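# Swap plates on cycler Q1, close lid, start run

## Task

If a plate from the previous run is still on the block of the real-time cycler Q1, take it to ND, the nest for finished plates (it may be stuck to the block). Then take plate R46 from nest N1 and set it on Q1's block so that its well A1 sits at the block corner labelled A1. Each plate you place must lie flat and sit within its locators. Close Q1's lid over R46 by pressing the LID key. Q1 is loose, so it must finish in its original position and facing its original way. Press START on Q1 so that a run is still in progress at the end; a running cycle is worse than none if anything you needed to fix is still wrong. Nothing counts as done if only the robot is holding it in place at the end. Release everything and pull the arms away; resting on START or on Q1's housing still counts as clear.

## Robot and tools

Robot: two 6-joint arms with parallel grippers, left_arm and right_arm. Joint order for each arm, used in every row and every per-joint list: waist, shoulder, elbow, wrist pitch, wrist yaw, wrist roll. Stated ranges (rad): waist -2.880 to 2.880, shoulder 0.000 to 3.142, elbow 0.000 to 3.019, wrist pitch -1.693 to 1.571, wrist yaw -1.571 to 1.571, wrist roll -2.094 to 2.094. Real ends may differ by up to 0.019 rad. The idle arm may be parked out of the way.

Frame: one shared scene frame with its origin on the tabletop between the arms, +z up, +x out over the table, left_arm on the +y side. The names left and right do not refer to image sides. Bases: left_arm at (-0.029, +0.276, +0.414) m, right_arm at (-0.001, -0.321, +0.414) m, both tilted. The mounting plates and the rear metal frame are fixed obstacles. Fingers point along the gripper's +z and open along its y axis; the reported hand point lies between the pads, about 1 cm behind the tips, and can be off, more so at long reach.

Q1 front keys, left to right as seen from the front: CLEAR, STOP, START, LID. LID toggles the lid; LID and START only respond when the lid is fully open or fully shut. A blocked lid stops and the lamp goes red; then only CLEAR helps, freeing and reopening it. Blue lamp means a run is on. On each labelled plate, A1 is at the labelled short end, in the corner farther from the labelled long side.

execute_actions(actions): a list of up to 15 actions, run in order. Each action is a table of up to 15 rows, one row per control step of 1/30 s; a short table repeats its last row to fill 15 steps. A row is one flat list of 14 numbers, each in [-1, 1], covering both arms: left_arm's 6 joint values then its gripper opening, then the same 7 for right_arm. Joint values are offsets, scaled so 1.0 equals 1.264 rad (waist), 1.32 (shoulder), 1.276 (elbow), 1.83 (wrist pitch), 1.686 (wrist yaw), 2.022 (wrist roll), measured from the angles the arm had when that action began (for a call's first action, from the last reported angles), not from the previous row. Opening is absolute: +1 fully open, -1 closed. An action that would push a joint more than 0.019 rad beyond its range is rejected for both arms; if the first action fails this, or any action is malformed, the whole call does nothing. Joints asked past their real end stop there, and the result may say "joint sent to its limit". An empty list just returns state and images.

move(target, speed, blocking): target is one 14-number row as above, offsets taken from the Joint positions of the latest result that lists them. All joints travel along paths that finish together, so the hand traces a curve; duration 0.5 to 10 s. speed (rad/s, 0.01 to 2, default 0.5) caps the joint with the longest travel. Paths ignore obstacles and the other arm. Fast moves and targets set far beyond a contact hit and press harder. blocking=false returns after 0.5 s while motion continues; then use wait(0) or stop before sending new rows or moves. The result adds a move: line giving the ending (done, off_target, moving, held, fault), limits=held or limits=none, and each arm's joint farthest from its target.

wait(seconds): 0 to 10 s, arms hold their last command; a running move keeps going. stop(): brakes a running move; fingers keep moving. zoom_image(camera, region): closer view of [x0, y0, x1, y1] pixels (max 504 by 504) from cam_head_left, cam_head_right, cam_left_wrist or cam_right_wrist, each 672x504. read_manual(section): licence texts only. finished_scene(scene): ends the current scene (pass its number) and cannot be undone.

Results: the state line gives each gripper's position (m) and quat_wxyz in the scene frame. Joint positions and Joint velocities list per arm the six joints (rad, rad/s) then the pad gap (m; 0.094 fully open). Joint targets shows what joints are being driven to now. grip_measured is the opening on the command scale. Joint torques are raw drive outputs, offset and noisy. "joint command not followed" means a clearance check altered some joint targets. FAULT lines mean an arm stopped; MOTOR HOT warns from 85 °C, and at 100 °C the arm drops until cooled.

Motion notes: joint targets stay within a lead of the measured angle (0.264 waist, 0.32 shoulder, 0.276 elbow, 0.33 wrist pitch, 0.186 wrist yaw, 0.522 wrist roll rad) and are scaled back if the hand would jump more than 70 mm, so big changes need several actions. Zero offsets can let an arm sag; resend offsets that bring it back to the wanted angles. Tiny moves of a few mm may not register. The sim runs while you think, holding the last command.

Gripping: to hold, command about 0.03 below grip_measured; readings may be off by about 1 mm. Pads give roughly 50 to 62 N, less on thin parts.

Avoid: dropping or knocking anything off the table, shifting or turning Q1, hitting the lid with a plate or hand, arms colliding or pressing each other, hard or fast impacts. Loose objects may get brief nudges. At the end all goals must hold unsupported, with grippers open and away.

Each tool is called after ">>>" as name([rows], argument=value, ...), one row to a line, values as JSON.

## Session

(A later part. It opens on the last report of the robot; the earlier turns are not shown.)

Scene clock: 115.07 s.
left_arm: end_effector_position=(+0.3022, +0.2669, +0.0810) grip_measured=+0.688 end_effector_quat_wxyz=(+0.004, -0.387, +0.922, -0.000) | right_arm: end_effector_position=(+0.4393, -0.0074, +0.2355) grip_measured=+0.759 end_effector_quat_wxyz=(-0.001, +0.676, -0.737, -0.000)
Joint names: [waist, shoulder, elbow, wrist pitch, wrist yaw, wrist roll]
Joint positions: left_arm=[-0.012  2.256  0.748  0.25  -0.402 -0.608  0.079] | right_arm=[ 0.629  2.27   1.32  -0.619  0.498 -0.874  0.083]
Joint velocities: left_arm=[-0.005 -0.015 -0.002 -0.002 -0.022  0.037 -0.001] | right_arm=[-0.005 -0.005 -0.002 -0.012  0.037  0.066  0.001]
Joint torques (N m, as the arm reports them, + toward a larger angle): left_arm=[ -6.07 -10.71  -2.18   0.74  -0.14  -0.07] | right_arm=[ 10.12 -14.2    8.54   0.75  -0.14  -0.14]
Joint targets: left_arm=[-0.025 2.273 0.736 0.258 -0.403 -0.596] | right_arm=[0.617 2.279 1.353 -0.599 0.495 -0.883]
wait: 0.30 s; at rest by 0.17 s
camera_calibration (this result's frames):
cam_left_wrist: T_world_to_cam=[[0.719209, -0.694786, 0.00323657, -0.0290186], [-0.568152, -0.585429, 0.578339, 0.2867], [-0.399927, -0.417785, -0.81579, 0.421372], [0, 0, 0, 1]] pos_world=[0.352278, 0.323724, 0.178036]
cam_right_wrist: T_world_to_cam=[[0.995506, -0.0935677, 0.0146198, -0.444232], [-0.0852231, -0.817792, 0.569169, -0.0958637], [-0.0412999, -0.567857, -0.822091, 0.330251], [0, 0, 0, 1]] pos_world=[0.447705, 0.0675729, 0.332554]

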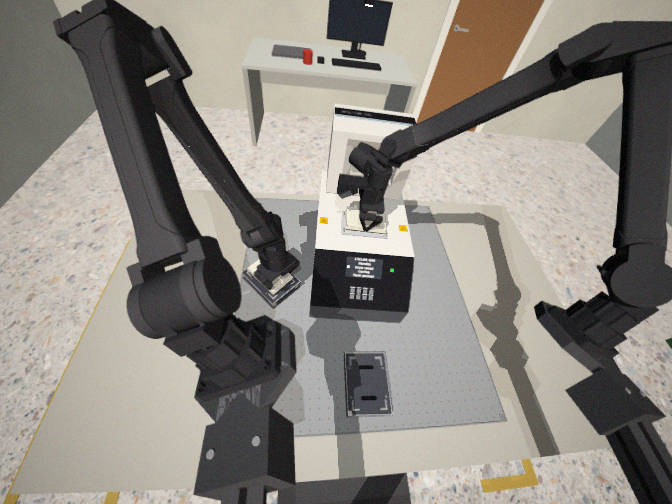

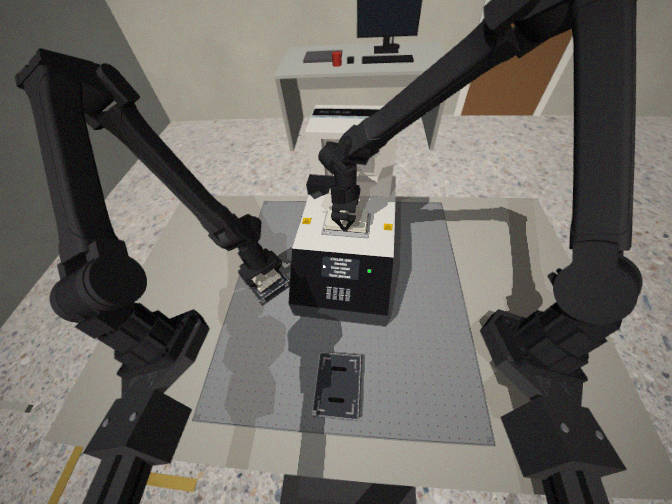

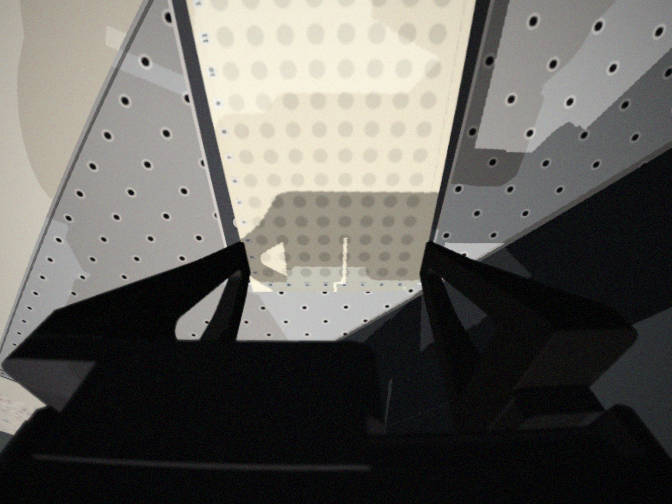

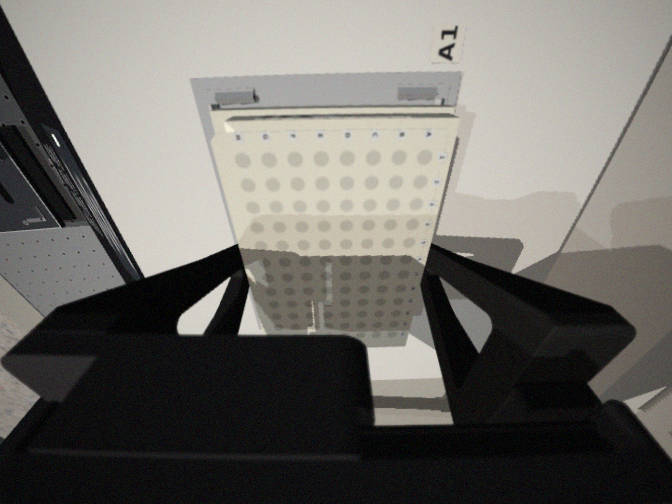

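>>> execute_actions([
  [[0.001,0.014,0.0,0.008,0.001,0.006,0.65,-0.008,0.007,0.024,0.011,-0.0012,-0.005,0.73],[0.003,0.016,0.001,0.009,0.0013,0.0065,0.65,-0.0079,0.0078,0.0235,0.0115,-0.0012,-0.0057,0.73],[0.004,0.0185,0.002,0.010,0.0016,0.007,0.65,-0.0079,0.0086,0.0235,0.012,-0.0012,-0.0063,0.73],[0.0046,0.021,0.003,0.011,0.0018,0.0075,0.65,-0.0079,0.0094,0.0235,0.0125,-0.0012,-0.0069,0.73],[0.0053,0.023,0.0036,0.0117,0.002,0.008,0.65,-0.0079,0.0101,0.0235,0.013,-0.0012,-0.0073,0.73],[0.006,0.0255,0.0042,0.0124,0.0022,0.0085,0.65,-0.0079,0.0108,0.0235,0.0134,-0.0012,-0.0076,0.73],[0.0065,0.0276,0.0047,0.0131,0.0024,0.0089,0.65,-0.0079,0.0114,0.0235,0.0137,-0.0012,-0.0079,0.73]],
])

Scene clock: 116.53 s.
left_arm: end_effector_position=(+0.2951, +0.2633, +0.0761) grip_measured=+0.688 end_effector_quat_wxyz=(-0.002, -0.382, +0.924, +0.000) | right_arm: end_effector_position=(+0.4374, -0.0065, +0.2322) grip_measured=+0.759 end_effector_quat_wxyz=(-0.000, +0.679, -0.735, -0.000)
Joint names: [waist, shoulder, elbow, wrist pitch, wrist yaw, wrist roll]
Joint positions: left_arm=[-0.012  2.275  0.748  0.256 -0.4   -0.602  0.079] | right_arm=[ 0.629  2.277  1.32  -0.614  0.498 -0.88   0.083]
Joint velocities: left_arm=[-0.005 -0.005 -0.002 -0.012 -0.022  0.051  0.   ] | right_arm=[ 0.005  0.005  0.002 -0.007  0.066 -0.007 -0.   ]
Joint torques (N m, as the arm reports them, + toward a larger angle): left_arm=[ -4.66 -10.53  -0.95   1.06   0.01  -0.07] | right_arm=[ 10.01 -14.63   8.2    0.77  -0.1   -0.12]
Joint targets: left_arm=[-0.004 2.292 0.754 0.274 -0.398 -0.590] | right_arm=[0.619 2.285 1.350 -0.594 0.496 -0.890]
camera_calibration (this result's frames):
cam_left_wrist: T_world_to_cam=[[0.711434, -0.702748, -0.00267756, -0.0215247], [-0.567478, -0.576732, 0.587664, 0.280177], [-0.414523, -0.416564, -0.809101, 0.416606], [0, 0, 0, 1]] pos_world=[0.347, 0.320003, 0.172369]
cam_right_wrist: T_world_to_cam=[[0.996162, -0.0865803, 0.0128369, -0.442026], [-0.0784111, -0.817594, 0.570431, -0.0967287], [-0.0388927, -0.569249, -0.821245, 0.326684], [0, 0, 0, 1]] pos_world=[0.445451, 0.068609, 0.329139]

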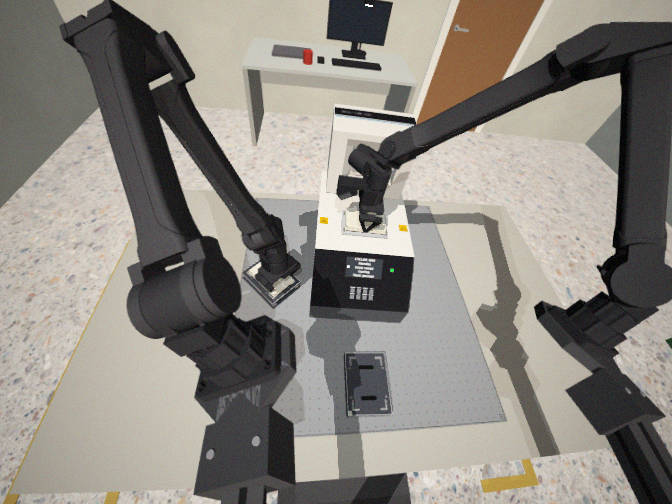

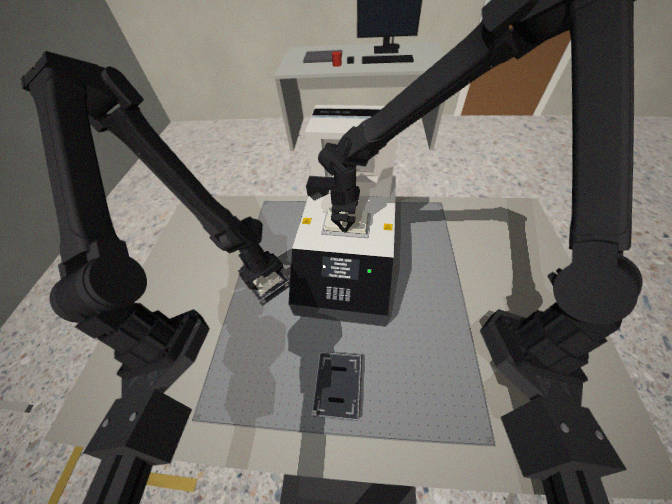

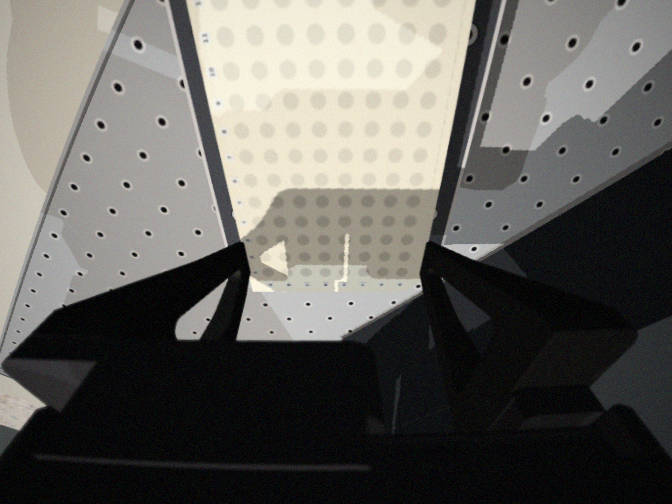

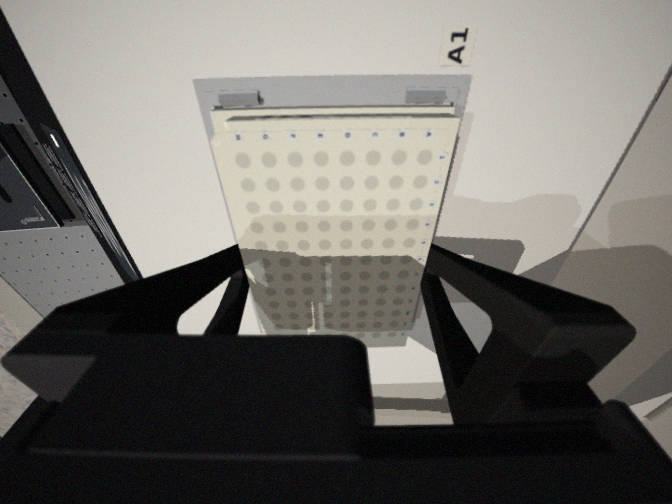

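>>> zoom_image(camera="cam_left_wrist", region=[150, 0, 270, 260])

>>> zoom_image(camera="cam_left_wrist", region=[400, 0, 520, 260])

>>> zoom_image(camera="cam_right_wrist", region=[180, 60, 490, 160])

Region (150, 0, 270, 260) of cam_left_wrist's 672x504 image, scaled by 1.938, with more detail than that image has; it fills the left 233 columns of this view, and the rest is white.

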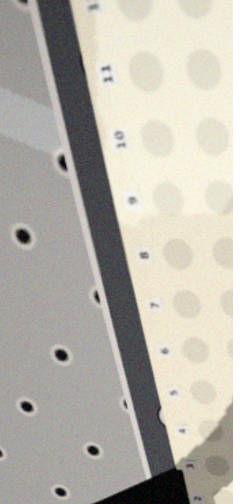

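Region (400, 0, 520, 260) of cam_left_wrist's 672x504 image, scaled by 1.938, with more detail than that image has; it fills the left 233 columns of this view, and the rest is white.

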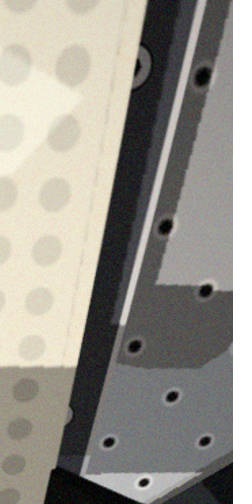

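Region (180, 60, 490, 160) of cam_right_wrist's 672x504 image, scaled by 1.626, with more detail than that image has; it fills the top 163 rows of this view, and the rest is white.

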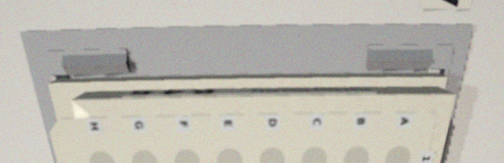

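>>> execute_actions([
  [[0.007,0.011,0.005,0.009,0.0012,0.0,0.65,-0.0105,0.0065,0.0245,0.0112,-0.0012,-0.005,0.73],[0.0075,0.0098,0.0053,0.0087,0.0012,-0.004,0.65,-0.011,0.0072,0.0246,0.0118,-0.0012,-0.0053,0.73],[0.008,0.0098,0.0056,0.0087,0.0012,-0.006,0.65,-0.0114,0.008,0.0247,0.0125,-0.0012,-0.0056,0.73],[0.0086,0.0098,0.0059,0.0087,0.0012,-0.0064,0.65,-0.0118,0.0088,0.0247,0.0131,-0.0012,-0.0059,0.73],[0.0092,0.0098,0.0062,0.0087,0.0012,-0.0067,0.65,-0.0122,0.0096,0.0248,0.0138,-0.0012,-0.0062,0.73],[0.0098,0.0098,0.0065,0.0087,0.0012,-0.007,0.65,-0.0126,0.0104,0.0248,0.0144,-0.0012,-0.0065,0.73],[0.0104,0.0098,0.0068,0.0087,0.0012,-0.0073,0.65,-0.013,0.0112,0.0249,0.0151,-0.0012,-0.0068,0.73],[0.011,0.0098,0.0071,0.0087,0.0012,-0.0076,0.65,-0.0134,0.012,0.0249,0.0157,-0.0012,-0.0071,0.73],[0.0116,0.0098,0.0074,0.0087,0.0012,-0.0079,0.65,-0.0138,0.0128,0.025,0.0164,-0.0012,-0.0074,0.73],[0.0122,0.0098,0.0076,0.0087,0.0012,-0.0082,0.65,-0.0143,0.0138,0.025,0.0173,-0.0012,-0.0078,0.73],[0.0127,0.0098,0.0078,0.0087,0.0012,-0.0084,0.65,-0.0148,0.0148,0.0251,0.0182,-0.0012,-0.0082,0.73]],
])

>>> execute_actions(actions=[])

Scene clock: 119.93 s.
left_arm: end_effector_position=(+0.2939, +0.2666, +0.0749) grip_measured=+0.688 end_effector_quat_wxyz=(-0.004, -0.388, +0.922, +0.002) | right_arm: end_effector_position=(+0.4368, -0.0059, +0.2268) grip_measured=+0.759 end_effector_quat_wxyz=(-0.001, +0.679, -0.734, -0.000)
Joint names: [waist, shoulder, elbow, wrist pitch, wrist yaw, wrist roll]
Joint positions: left_arm=[-0.003  2.275  0.748  0.256 -0.4   -0.607  0.079] | right_arm=[ 0.625  2.287  1.32  -0.6    0.498 -0.887  0.083]
Joint velocities: left_arm=[ 0.015 -0.005 -0.022 -0.012 -0.007  0.051 -0.   ] | right_arm=[-0.015 -0.005  0.007  0.012 -0.022 -0.081  0.001]
Joint torques (N m, as the arm reports them, + toward a larger angle): left_arm=[ -4.7  -10.89  -0.74   0.99   0.    -0.25] | right_arm=[  9.79 -13.81   8.34   0.85  -0.1   -0.08]
Joint targets: left_arm=[0.004 2.288 0.758 0.272 -0.398 -0.619] | right_arm=[0.610 2.297 1.352 -0.580 0.496 -0.896]
camera_calibration (this result's frames):
cam_left_wrist: T_world_to_cam=[[0.720492, -0.693428, -0.00690606, -0.0231663], [-0.557659, -0.585286, 0.588606, 0.281461], [-0.412198, -0.420235, -0.80839, 0.416694], [0, 0, 0, 1]] pos_world=[0.345411, 0.32378, 0.171021]
cam_right_wrist: T_world_to_cam=[[0.996349, -0.0841932, 0.0141585, -0.441696], [-0.077244, -0.818338, 0.569523, -0.0935159], [-0.0363636, -0.568537, -0.821853, 0.321615], [0, 0, 0, 1]] pos_world=[0.444555, 0.0691349, 0.323834]

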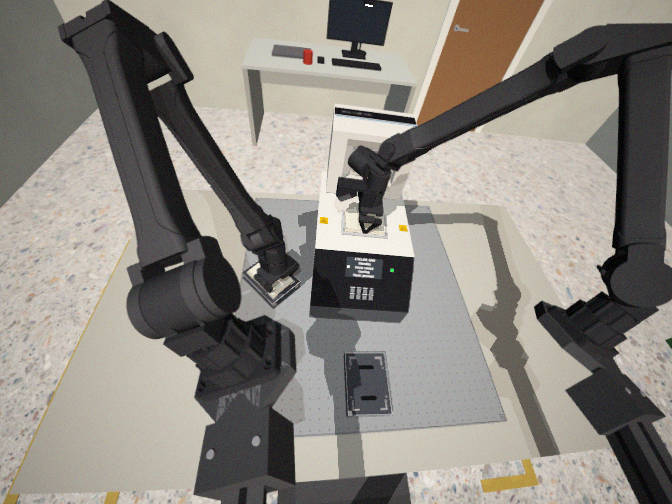

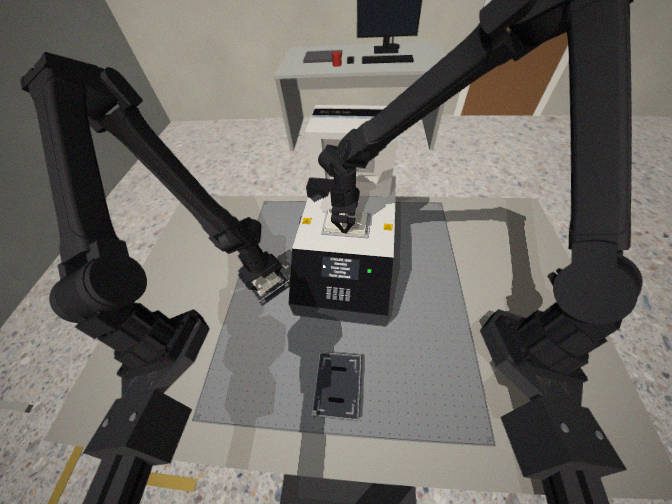

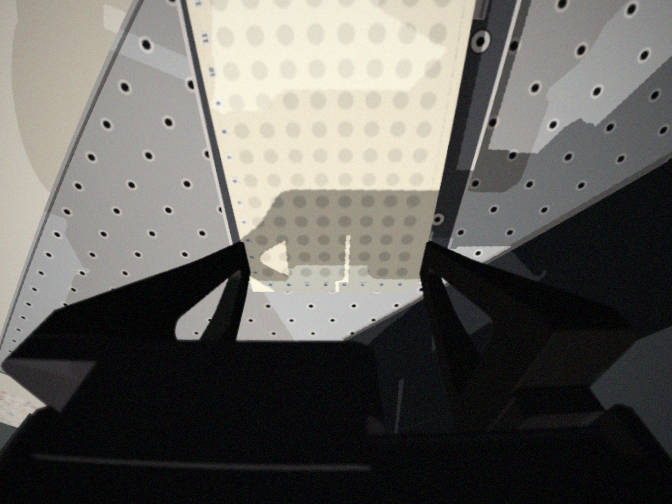

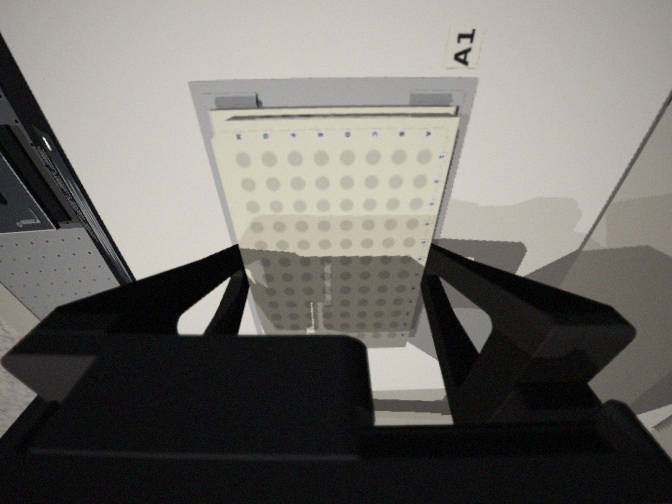

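Scene clock: 119.93 s.
left_arm: end_effector_position=(+0.2939, +0.2666, +0.0749) grip_measured=+0.688 end_effector_quat_wxyz=(-0.004, -0.388, +0.922, +0.002) | right_arm: end_effector_position=(+0.4368, -0.0059, +0.2268) grip_measured=+0.759 end_effector_quat_wxyz=(-0.001, +0.679, -0.734, -0.000)
Joint names: [waist, shoulder, elbow, wrist pitch, wrist yaw, wrist roll]
Joint positions: left_arm=[-0.003  2.275  0.748  0.256 -0.4   -0.607  0.079] | right_arm=[ 0.625  2.287  1.32  -0.6    0.498 -0.887  0.083]
Joint velocities: left_arm=[ 0.015 -0.005 -0.022 -0.012 -0.007  0.051 -0.   ] | right_arm=[-0.015 -0.005  0.007  0.012 -0.022 -0.081  0.001]
Joint torques (N m, as the arm reports them, + toward a larger angle): left_arm=[ -4.7  -10.89  -0.74   0.99   0.    -0.25] | right_arm=[  9.79 -13.81   8.34   0.85  -0.1   -0.08]
Joint targets: left_arm=[0.004 2.288 0.758 0.272 -0.398 -0.619] | right_arm=[0.610 2.297 1.352 -0.580 0.496 -0.896]
camera_calibration (this result's frames):
cam_left_wrist: T_world_to_cam=[[0.720492, -0.693428, -0.00690606, -0.0231663], [-0.557659, -0.585286, 0.588606, 0.281461], [-0.412198, -0.420235, -0.80839, 0.416694], [0, 0, 0, 1]] pos_world=[0.345411, 0.32378, 0.171021]
cam_right_wrist: T_world_to_cam=[[0.996349, -0.0841932, 0.0141585, -0.441696], [-0.077244, -0.818338, 0.569523, -0.0935159], [-0.0363636, -0.568537, -0.821853, 0.321615], [0, 0, 0, 1]] pos_world=[0.444555, 0.0691349, 0.323834]

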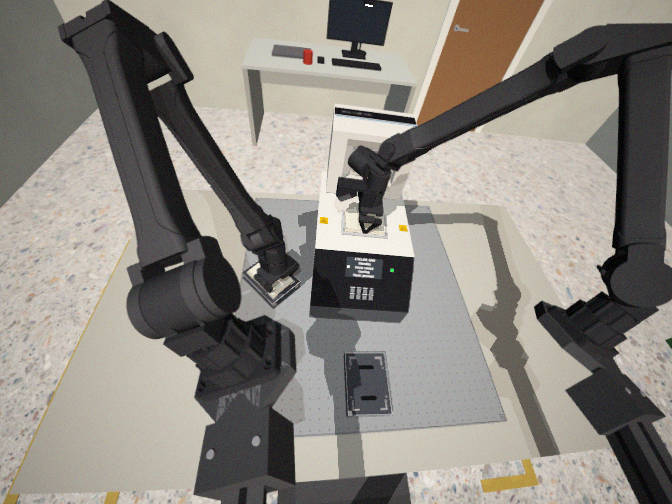

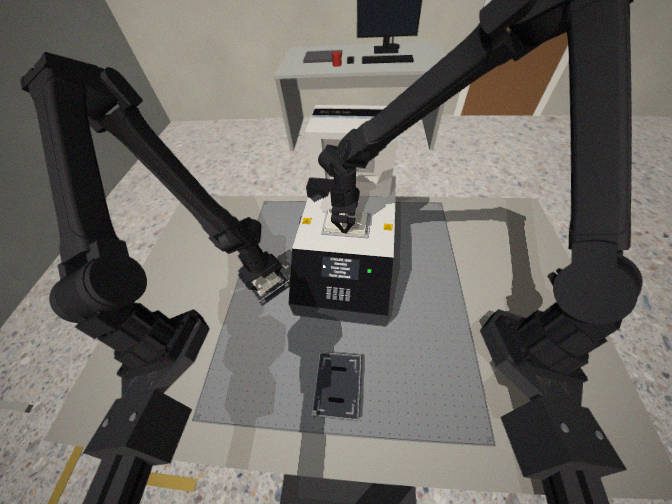

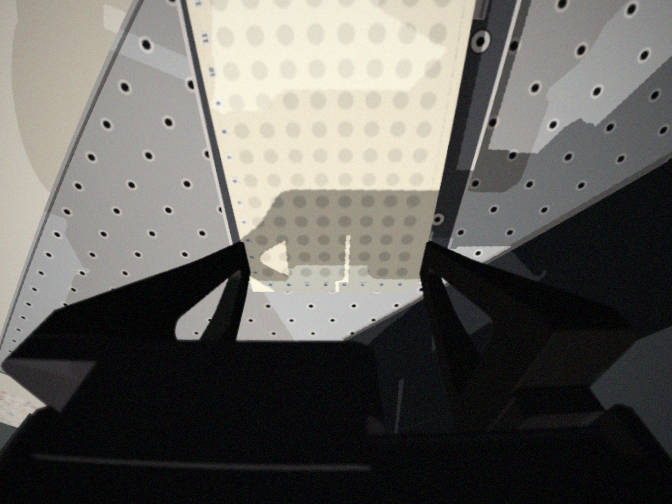

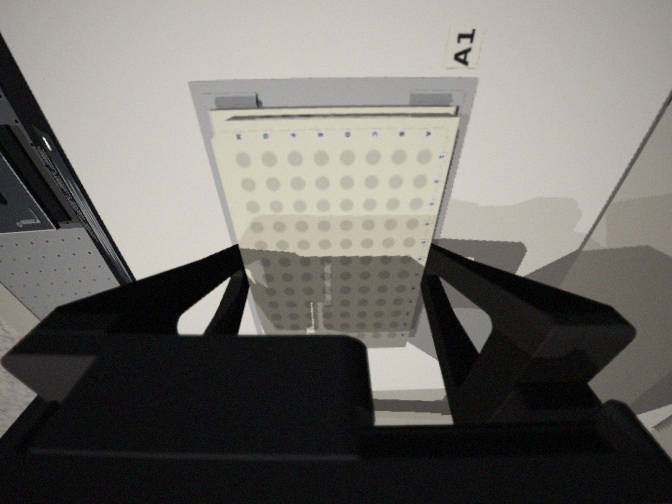

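>>> zoom_image(camera="cam_right_wrist", region=[180, 70, 300, 170])

>>> zoom_image(camera="cam_right_wrist", region=[380, 70, 500, 170])

>>> zoom_image(camera="cam_head_left", region=[325, 190, 415, 250])

Region (180, 70, 300, 170) of cam_right_wrist's 672x504 image, scaled by 4.200, with more detail than that image has.

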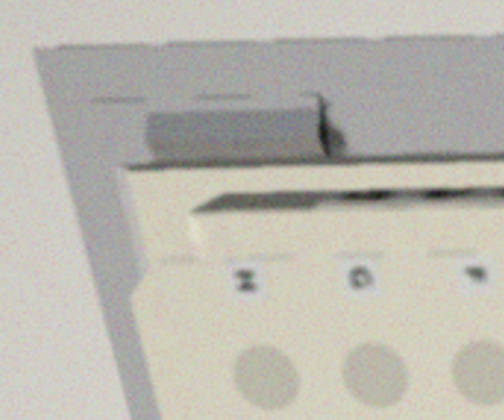

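Region (380, 70, 500, 170) of cam_right_wrist's 672x504 image, scaled by 4.200, with more detail than that image has.

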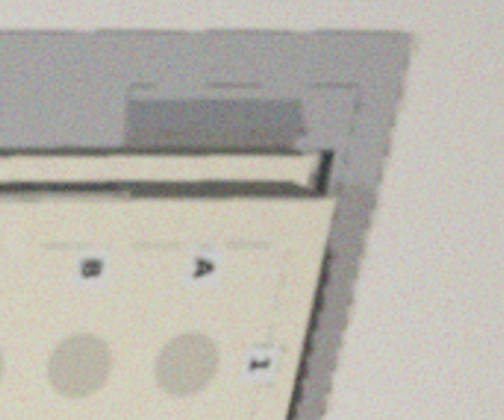

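Region (325, 190, 415, 250) of cam_head_left's 672x504 image, scaled by 5.600, with more detail than that image has.

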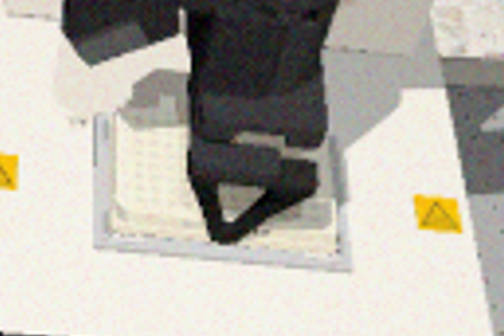

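>>> execute_actions([
  [[0.003,0.0098,0.0085,0.0095,0.0012,-0.005,0.65,-0.0127,0.0076,0.0251,0.0104,-0.0012,-0.004,0.73],[0.003,0.0098,0.0092,0.0098,0.0012,-0.005,0.65,-0.0135,0.0076,0.0251,0.0104,-0.0012,-0.004,0.73],[0.003,0.0098,0.01,0.0101,0.0012,-0.005,0.65,-0.0143,0.0076,0.0251,0.0104,-0.0012,-0.004,0.73],[0.003,0.0098,0.0107,0.0104,0.0012,-0.005,0.65,-0.015,0.008,0.0251,0.0104,-0.0012,-0.004,0.73],[0.003,0.0098,0.0114,0.0107,0.0012,-0.005,0.65,-0.015,0.0085,0.0251,0.0104,-0.0012,-0.004,0.73],[0.003,0.0098,0.0121,0.011,0.0012,-0.005,0.65,-0.015,0.009,0.0251,0.0104,-0.0012,-0.004,0.73],[0.003,0.0098,0.0127,0.011,0.0012,-0.005,0.65,-0.015,0.0094,0.0251,0.0104,-0.0012,-0.004,0.73],[0.003,0.0098,0.0133,0.011,0.0012,-0.005,0.65,-0.015,0.0098,0.0251,0.0104,-0.0012,-0.004,0.73]],
])

Scene clock: 121.30 s.
left_arm: end_effector_position=(+0.3014, +0.2676, +0.0738) grip_measured=+0.688 end_effector_quat_wxyz=(+0.003, -0.391, +0.921, +0.001) | right_arm: end_effector_position=(+0.4373, -0.0061, +0.2267) grip_measured=+0.759 end_effector_quat_wxyz=(-0.001, +0.679, -0.734, -0.000)
Joint names: [waist, shoulder, elbow, wrist pitch, wrist yaw, wrist roll]
Joint positions: left_arm=[-0.003  2.275  0.759  0.26  -0.4   -0.608  0.079] | right_arm=[ 0.625  2.287  1.321 -0.6    0.498 -0.887  0.083]
Joint velocities: left_arm=[-0.005 -0.015  0.007 -0.007 -0.007  0.066  0.   ] | right_arm=[-0.015  0.005 -0.012  0.007 -0.007 -0.022  0.   ]
Joint torques (N m, as the arm reports them, + toward a larger angle): left_arm=[ -5.07 -11.08  -0.99   1.05   0.    -0.25] | right_arm=[  9.32 -14.26   8.28   0.72  -0.11  -0.12]
Joint targets: left_arm=[0.001 2.288 0.764 0.277 -0.398 -0.617] | right_arm=[0.607 2.300 1.352 -0.581 0.496 -0.895]
camera_calibration (this result's frames):
cam_left_wrist: T_world_to_cam=[[0.724943, -0.688808, 0.000806415, -0.0310409], [-0.56157, -0.590351, 0.579762, 0.290063], [-0.398869, -0.420747, -0.814786, 0.415981], [0, 0, 0, 1]] pos_world=[0.351316, 0.324881, 0.170793]
cam_right_wrist: T_world_to_cam=[[0.99629, -0.0848465, 0.014395, -0.442277], [-0.0779222, -0.818386, 0.569362, -0.0932453], [-0.0365277, -0.568371, -0.821961, 0.321597], [0, 0, 0, 1]] pos_world=[0.445117, 0.0689505, 0.323797]

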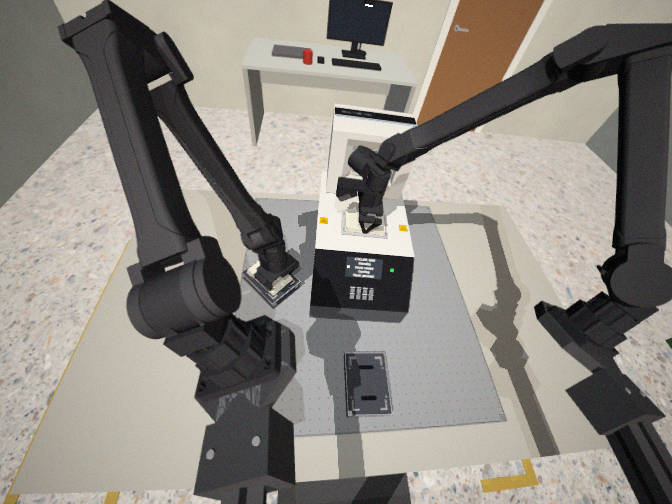

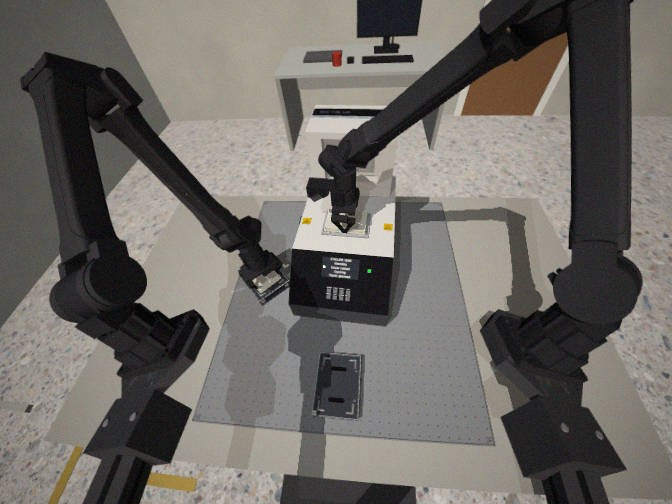

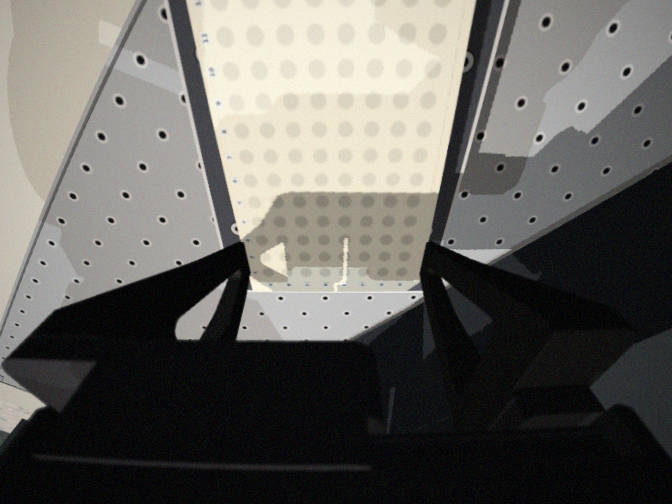

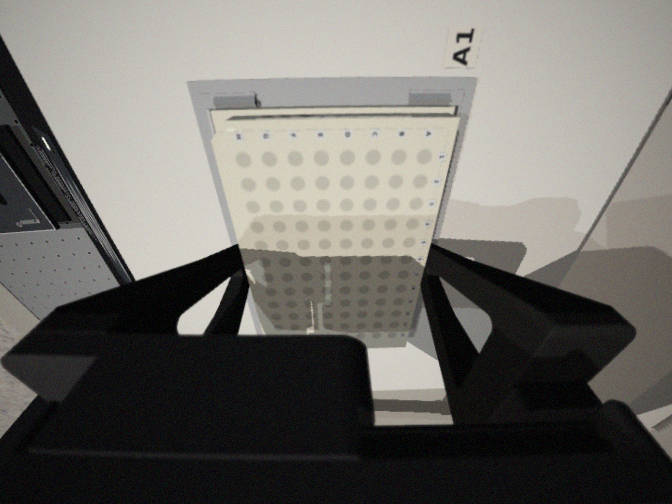

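>>> execute_actions([
  [[0.003,0.0098,0.002,0.008,0.0012,0.005,0.65,-0.011,0.006,0.0243,0.0104,-0.0012,-0.004,0.77],[0.003,0.0098,0.0008,0.0077,0.0012,0.009,0.65,-0.0095,0.005,0.0243,0.0104,-0.0012,-0.004,0.79],[0.003,0.011,0.0008,0.0077,0.0012,0.012,0.65,-0.0095,0.005,0.0243,0.0104,-0.0012,-0.004,0.81],[0.003,0.012,0.0008,0.0077,0.0012,0.015,0.65,-0.0095,0.005,0.0243,0.0104,-0.0012,-0.004,0.83],[0.003,0.013,0.0008,0.0077,0.0012,0.018,0.65,-0.0095,0.005,0.0243,0.0104,-0.0012,-0.004,0.86],[0.003,0.014,0.0008,0.0077,0.0012,0.0205,0.65,-0.0095,0.005,0.0243,0.0104,-0.0012,-0.004,0.9],[0.003,0.015,0.0008,0.0077,0.0012,0.0227,0.65,-0.0095,0.005,0.0243,0.0104,-0.0012,-0.004,0.95],[0.003,0.0162,0.0008,0.0077,0.0012,0.0227,0.65,-0.0095,0.005,0.0243,0.0104,-0.0012,-0.004,1.0],[0.003,0.0174,0.0008,0.0077,0.0012,0.0227,0.65,-0.0095,0.005,0.0243,0.0104,-0.0012,-0.004,1.0]],
])

Scene clock: 122.73 s.
left_arm: end_effector_position=(+0.3003, +0.2671, +0.0732) grip_measured=+0.688 end_effector_quat_wxyz=(+0.002, -0.375, +0.927, +0.001) | right_arm: end_effector_position=(+0.4373, -0.0061, +0.2267) grip_measured=+1.000 end_effector_quat_wxyz=(-0.001, +0.679, -0.734, -0.000)
Joint names: [waist, shoulder, elbow, wrist pitch, wrist yaw, wrist roll]
Joint positions: left_arm=[-0.003  2.278  0.759  0.26  -0.4   -0.576  0.079] | right_arm=[ 0.625  2.287  1.321 -0.6    0.498 -0.887  0.094]
Joint velocities: left_arm=[ 0.005  0.015 -0.002 -0.022 -0.037 -0.007  0.   ] | right_arm=[-0.015 -0.015 -0.012  0.002 -0.037 -0.051  0.   ]
Joint torques (N m, as the arm reports them, + toward a larger angle): left_arm=[ -4.95 -10.26  -1.33   0.94   0.01  -0.07] | right_arm=[  9.85 -14.78   8.23   0.73  -0.1   -0.12]
Joint targets: left_arm=[0.001 2.298 0.760 0.274 -0.398 -0.562] | right_arm=[0.613 2.294 1.352 -0.581 0.496 -0.895]
camera_calibration (this result's frames):
cam_left_wrist: T_world_to_cam=[[0.702038, -0.71214, -0.000738794, -0.0173267], [-0.579109, -0.571497, 0.581398, 0.289603], [-0.414459, -0.407735, -0.813619, 0.415905], [0, 0, 0, 1]] pos_world=[0.352252, 0.322748, 0.170001]
cam_right_wrist: T_world_to_cam=[[0.99629, -0.0848465, 0.014395, -0.442277], [-0.0779222, -0.818386, 0.569362, -0.0932453], [-0.0365277, -0.568371, -0.821961, 0.321597], [0, 0, 0, 1]] pos_world=[0.445117, 0.0689505, 0.323797]

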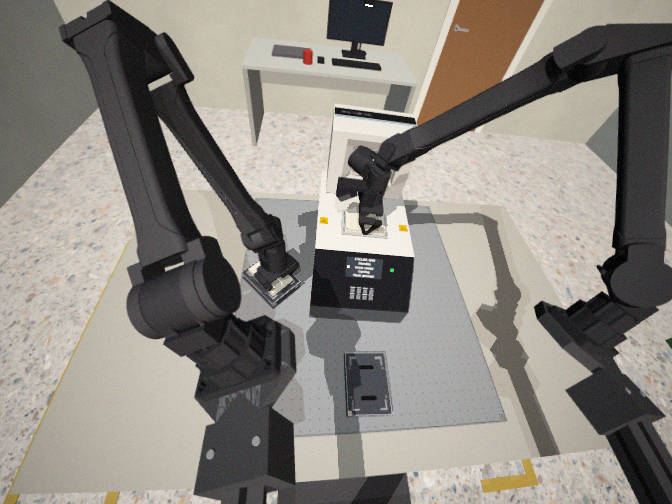

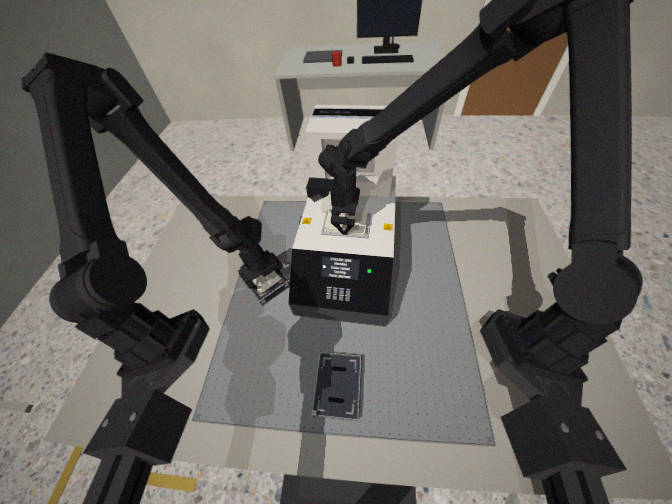

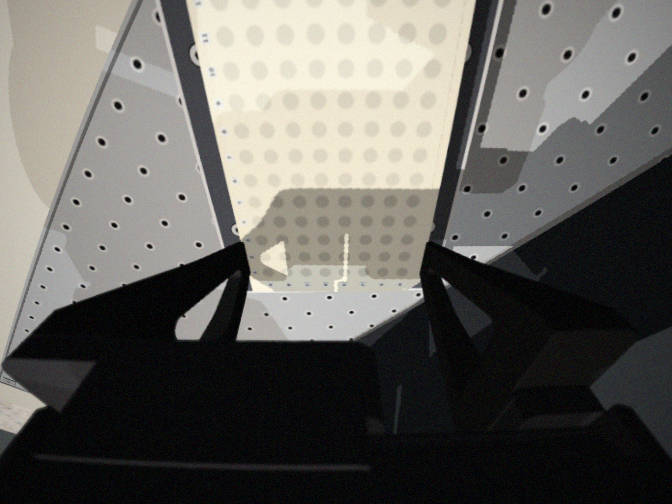

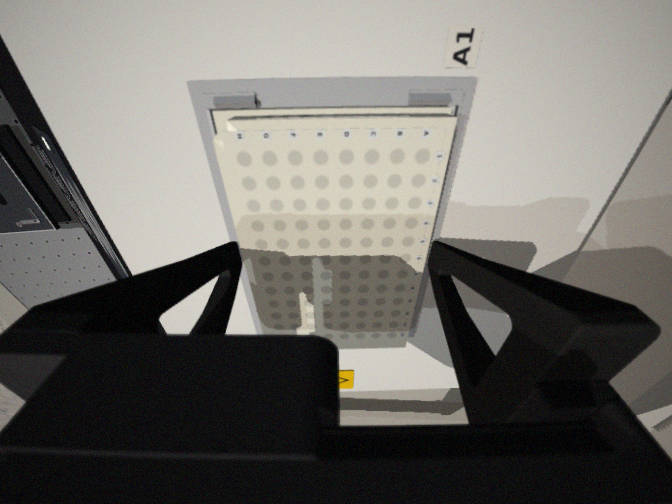

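>>> zoom_image(camera="cam_right_wrist", region=[180, 60, 490, 370])

>>> zoom_image(camera="cam_left_wrist", region=[140, 0, 270, 310])

>>> zoom_image(camera="cam_left_wrist", region=[390, 0, 520, 310])

Region (180, 60, 490, 370) of cam_right_wrist's 672x504 image, scaled by 1.626, with more detail than that image has.

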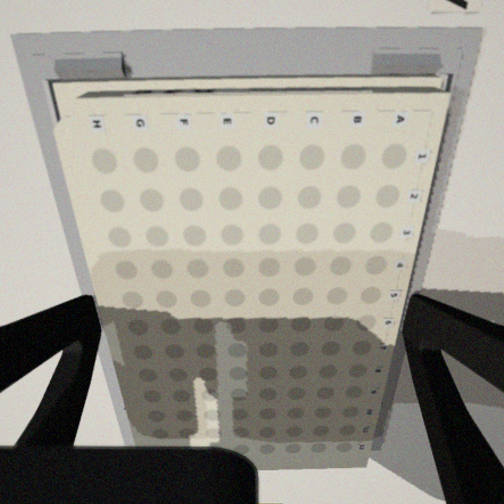

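Region (140, 0, 270, 310) of cam_left_wrist's 672x504 image, scaled by 1.626, with more detail than that image has; it fills the left 211 columns of this view, and the rest is white.

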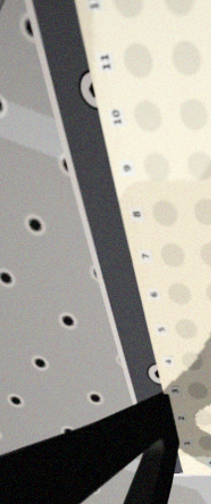

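Region (390, 0, 520, 310) of cam_left_wrist's 672x504 image, scaled by 1.626, with more detail than that image has; it fills the left 211 columns of this view, and the rest is white.

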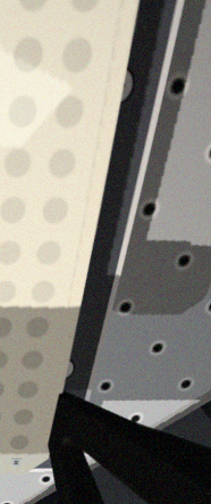

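>>> execute_actions([
  [[0.0071,0.0150,0.007,0.0093,0.0012,0.0066,0.65,0.008,-0.008,0.020,-0.008,0,0.004,1],[0.0077,0.0165,0.0076,0.0099,0.0014,0.0071,0.65,0.0105,-0.012,0.018,-0.012,0,0.006,1],[0.0083,0.018,0.0082,0.0105,0.0017,0.0076,0.65,0.0122,-0.015,0.0157,-0.0146,0,0.0071,1],[0.0089,0.0195,0.0088,0.0111,0.0019,0.008,0.65,0.014,-0.018,0.0157,-0.0172,0,0.0082,1],[0.0095,0.021,0.0094,0.0117,0.0021,0.0085,0.65,0.0157,-0.021,0.0157,-0.0197,0,0.0094,1],[0.0101,0.0225,0.01,0.0123,0.0024,0.009,0.65,0.0174,-0.024,0.0157,-0.0223,0,0.0105,1],[0.0107,0.024,0.0106,0.0129,0.0026,0.0095,0.65,0.0191,-0.027,0.0157,-0.0249,0,0.0116,1],[0.0113,0.0255,0.0112,0.0135,0.0028,0.01,0.65,0.0208,-0.030,0.0157,-0.0274,0,0.0128,1],[0.012,0.027,0.0118,0.0141,0.003,0.0104,0.65,0.0225,-0.033,0.0157,-0.030,0,0.0139,1],[0.0126,0.0285,0.0124,0.0147,0.0033,0.0109,0.65,0.0243,-0.036,0.0157,-0.0326,0,0.015,1],[0.0132,0.030,0.0131,0.0153,0.0035,0.0114,0.65,0.026,-0.039,0.0157,-0.0351,0,0.0162,1],[0.0138,0.0314,0.0137,0.0158,0.0037,0.0119,0.65,0.0277,-0.0424,0.0157,-0.0377,0,0.0173,1]],
])

>>> wait(seconds=0.2)

Scene clock: 125.40 s.
left_arm: end_effector_position=(+0.3008, +0.2676, +0.0683) grip_measured=+0.688 end_effector_quat_wxyz=(+0.002, -0.375, +0.927, +0.000) | right_arm: end_effector_position=(+0.4358, -0.0110, +0.2386) grip_measured=+1.000 end_effector_quat_wxyz=(+0.009, +0.678, -0.735, -0.001)
Joint names: [waist, shoulder, elbow, wrist pitch, wrist yaw, wrist roll]
Joint positions: left_arm=[ 0.004  2.291  0.768  0.268 -0.398 -0.567  0.079] | right_arm=[ 0.63   2.264  1.321 -0.65   0.498 -0.866  0.094]
Joint velocities: left_arm=[-0.024 -0.005  0.002 -0.017  0.066 -0.037 -0.001] | right_arm=[ 0.054 -0.112 -0.002 -0.012  0.007  0.066  0.   ]
Joint torques (N m, as the arm reports them, + toward a larger angle): left_arm=[ -4.49 -10.09  -0.77   1.18   0.08  -0.04] | right_arm=[ 12.9  -17.27   7.32  -0.43  -0.01   0.05]
Joint targets: left_arm=[0.015 2.320 0.777 0.288 -0.394 -0.552] | right_arm=[0.660 2.231 1.341 -0.669 0.498 -0.852]
camera_calibration (this result's frames):
cam_left_wrist: T_world_to_cam=[[0.700889, -0.71327, 0.00043077, -0.0168035], [-0.580741, -0.57031, 0.580936, 0.29327], [-0.414119, -0.407422, -0.813949, 0.412178], [0, 0, 0, 1]] pos_world=[0.352782, 0.3232, 0.165128]
cam_right_wrist: T_world_to_cam=[[0.99611, -0.0881053, -0.00178869, -0.43742], [-0.0706941, -0.811049, 0.58069, -0.109933], [-0.0526126, -0.578305, -0.814122, 0.333485], [0, 0, 0, 1]] pos_world=[0.445492, 0.065156, 0.334553]

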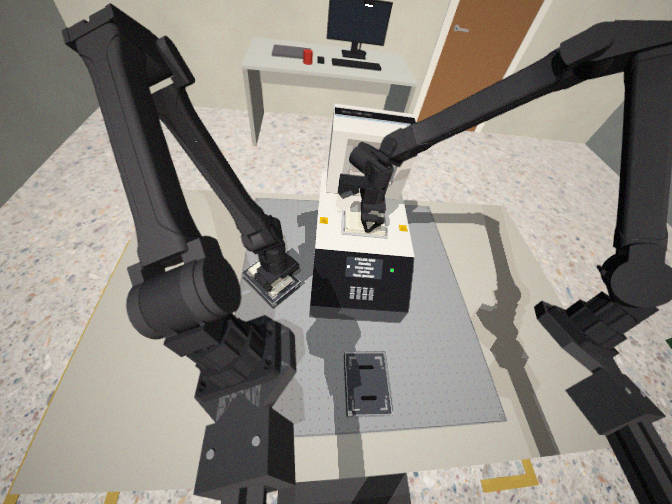

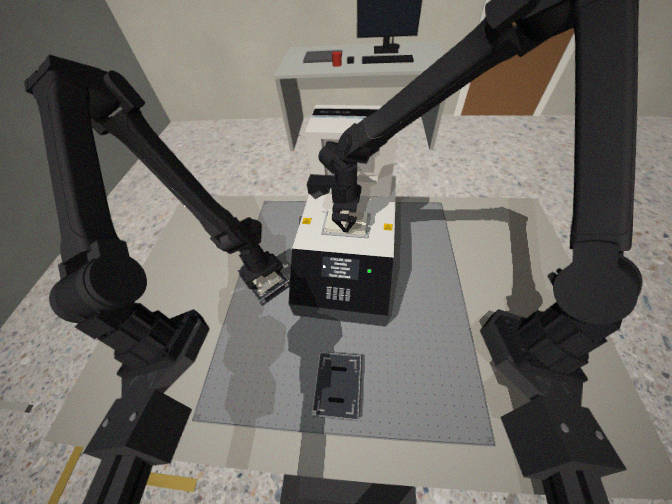

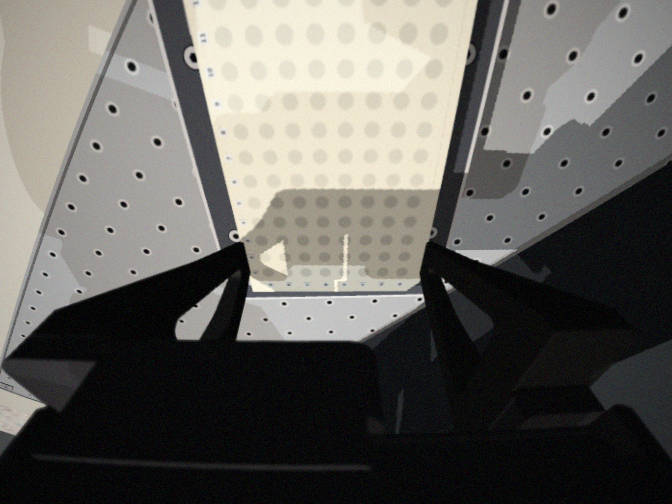

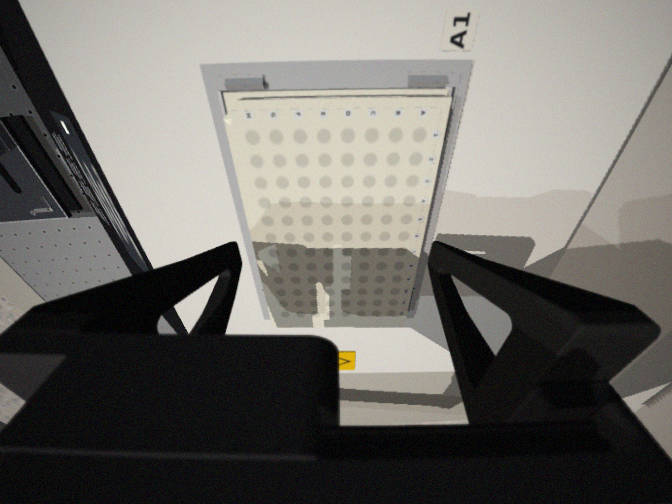

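Scene clock: 125.60 s.
left_arm: end_effector_position=(+0.3008, +0.2676, +0.0683) grip_measured=+0.688 end_effector_quat_wxyz=(+0.002, -0.375, +0.927, +0.000) | right_arm: end_effector_position=(+0.4389, -0.0091, +0.2454) grip_measured=+1.000 end_effector_quat_wxyz=(+0.003, +0.677, -0.736, -0.001)
Joint names: [waist, shoulder, elbow, wrist pitch, wrist yaw, wrist roll]
Joint positions: left_arm=[ 0.004  2.291  0.768  0.268 -0.398 -0.567  0.079] | right_arm=[ 0.636  2.253  1.321 -0.651  0.498 -0.863  0.094]
Joint velocities: left_arm=[ 0.005 -0.015  0.007  0.002 -0.095 -0.022 -0.   ] | right_arm=[ 0.005 -0.024  0.012 -0.002  0.007 -0.007  0.   ]
Joint torques (N m, as the arm reports them, + toward a larger angle): left_arm=[-4.46 -9.76 -0.78  1.18  0.08 -0.04] | right_arm=[ 12.84 -16.71   7.41  -0.51  -0.01   0.02]
Joint targets: left_arm=[0.015 2.320 0.777 0.288 -0.394 -0.552] | right_arm=[0.660 2.231 1.341 -0.669 0.498 -0.852]
wait: 0.20 s; no rest
camera_calibration (this result's frames):
cam_left_wrist: T_world_to_cam=[[0.700889, -0.71327, 0.00043077, -0.0168035], [-0.580741, -0.57031, 0.580936, 0.29327], [-0.414119, -0.407422, -0.813949, 0.412178], [0, 0, 0, 1]] pos_world=[0.352782, 0.3232, 0.165128]
cam_right_wrist: T_world_to_cam=[[0.995747, -0.0918032, 0.00771974, -0.442524], [-0.0795809, -0.8149, 0.574112, -0.106639], [-0.0464145, -0.572285, -0.818741, 0.338787], [0, 0, 0, 1]] pos_world=[0.447881, 0.066357, 0.342018]

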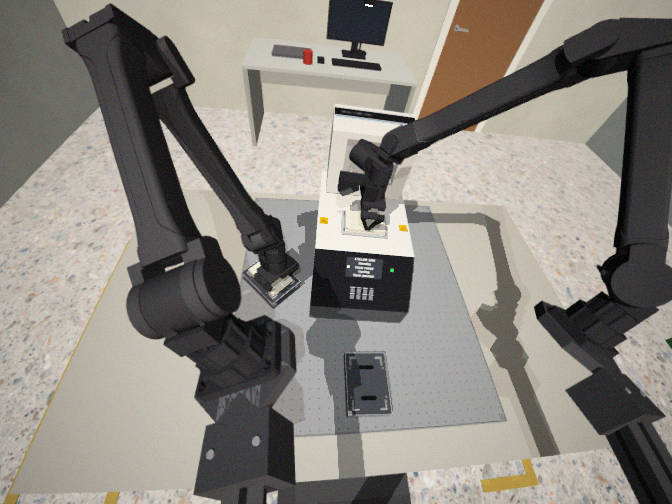

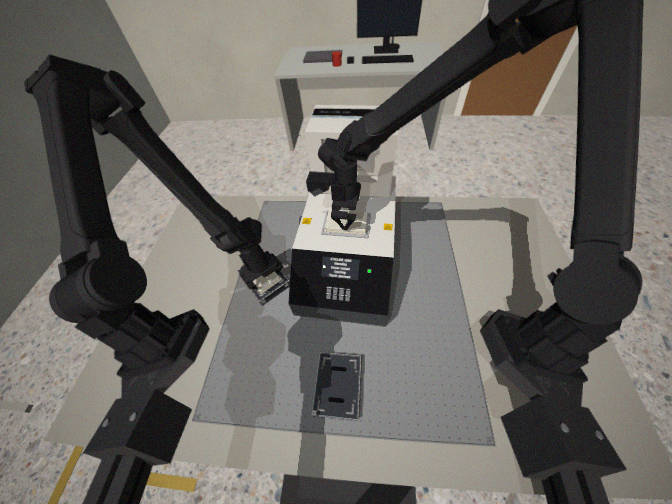

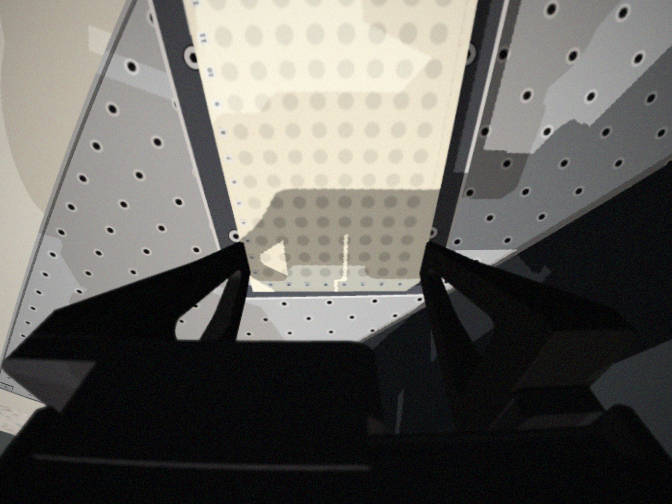

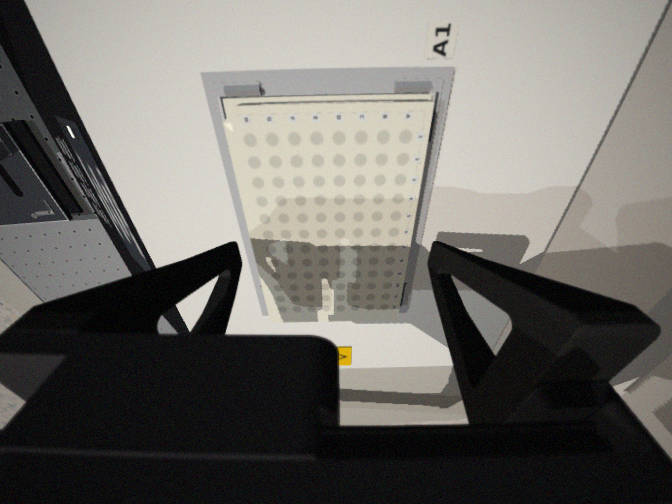

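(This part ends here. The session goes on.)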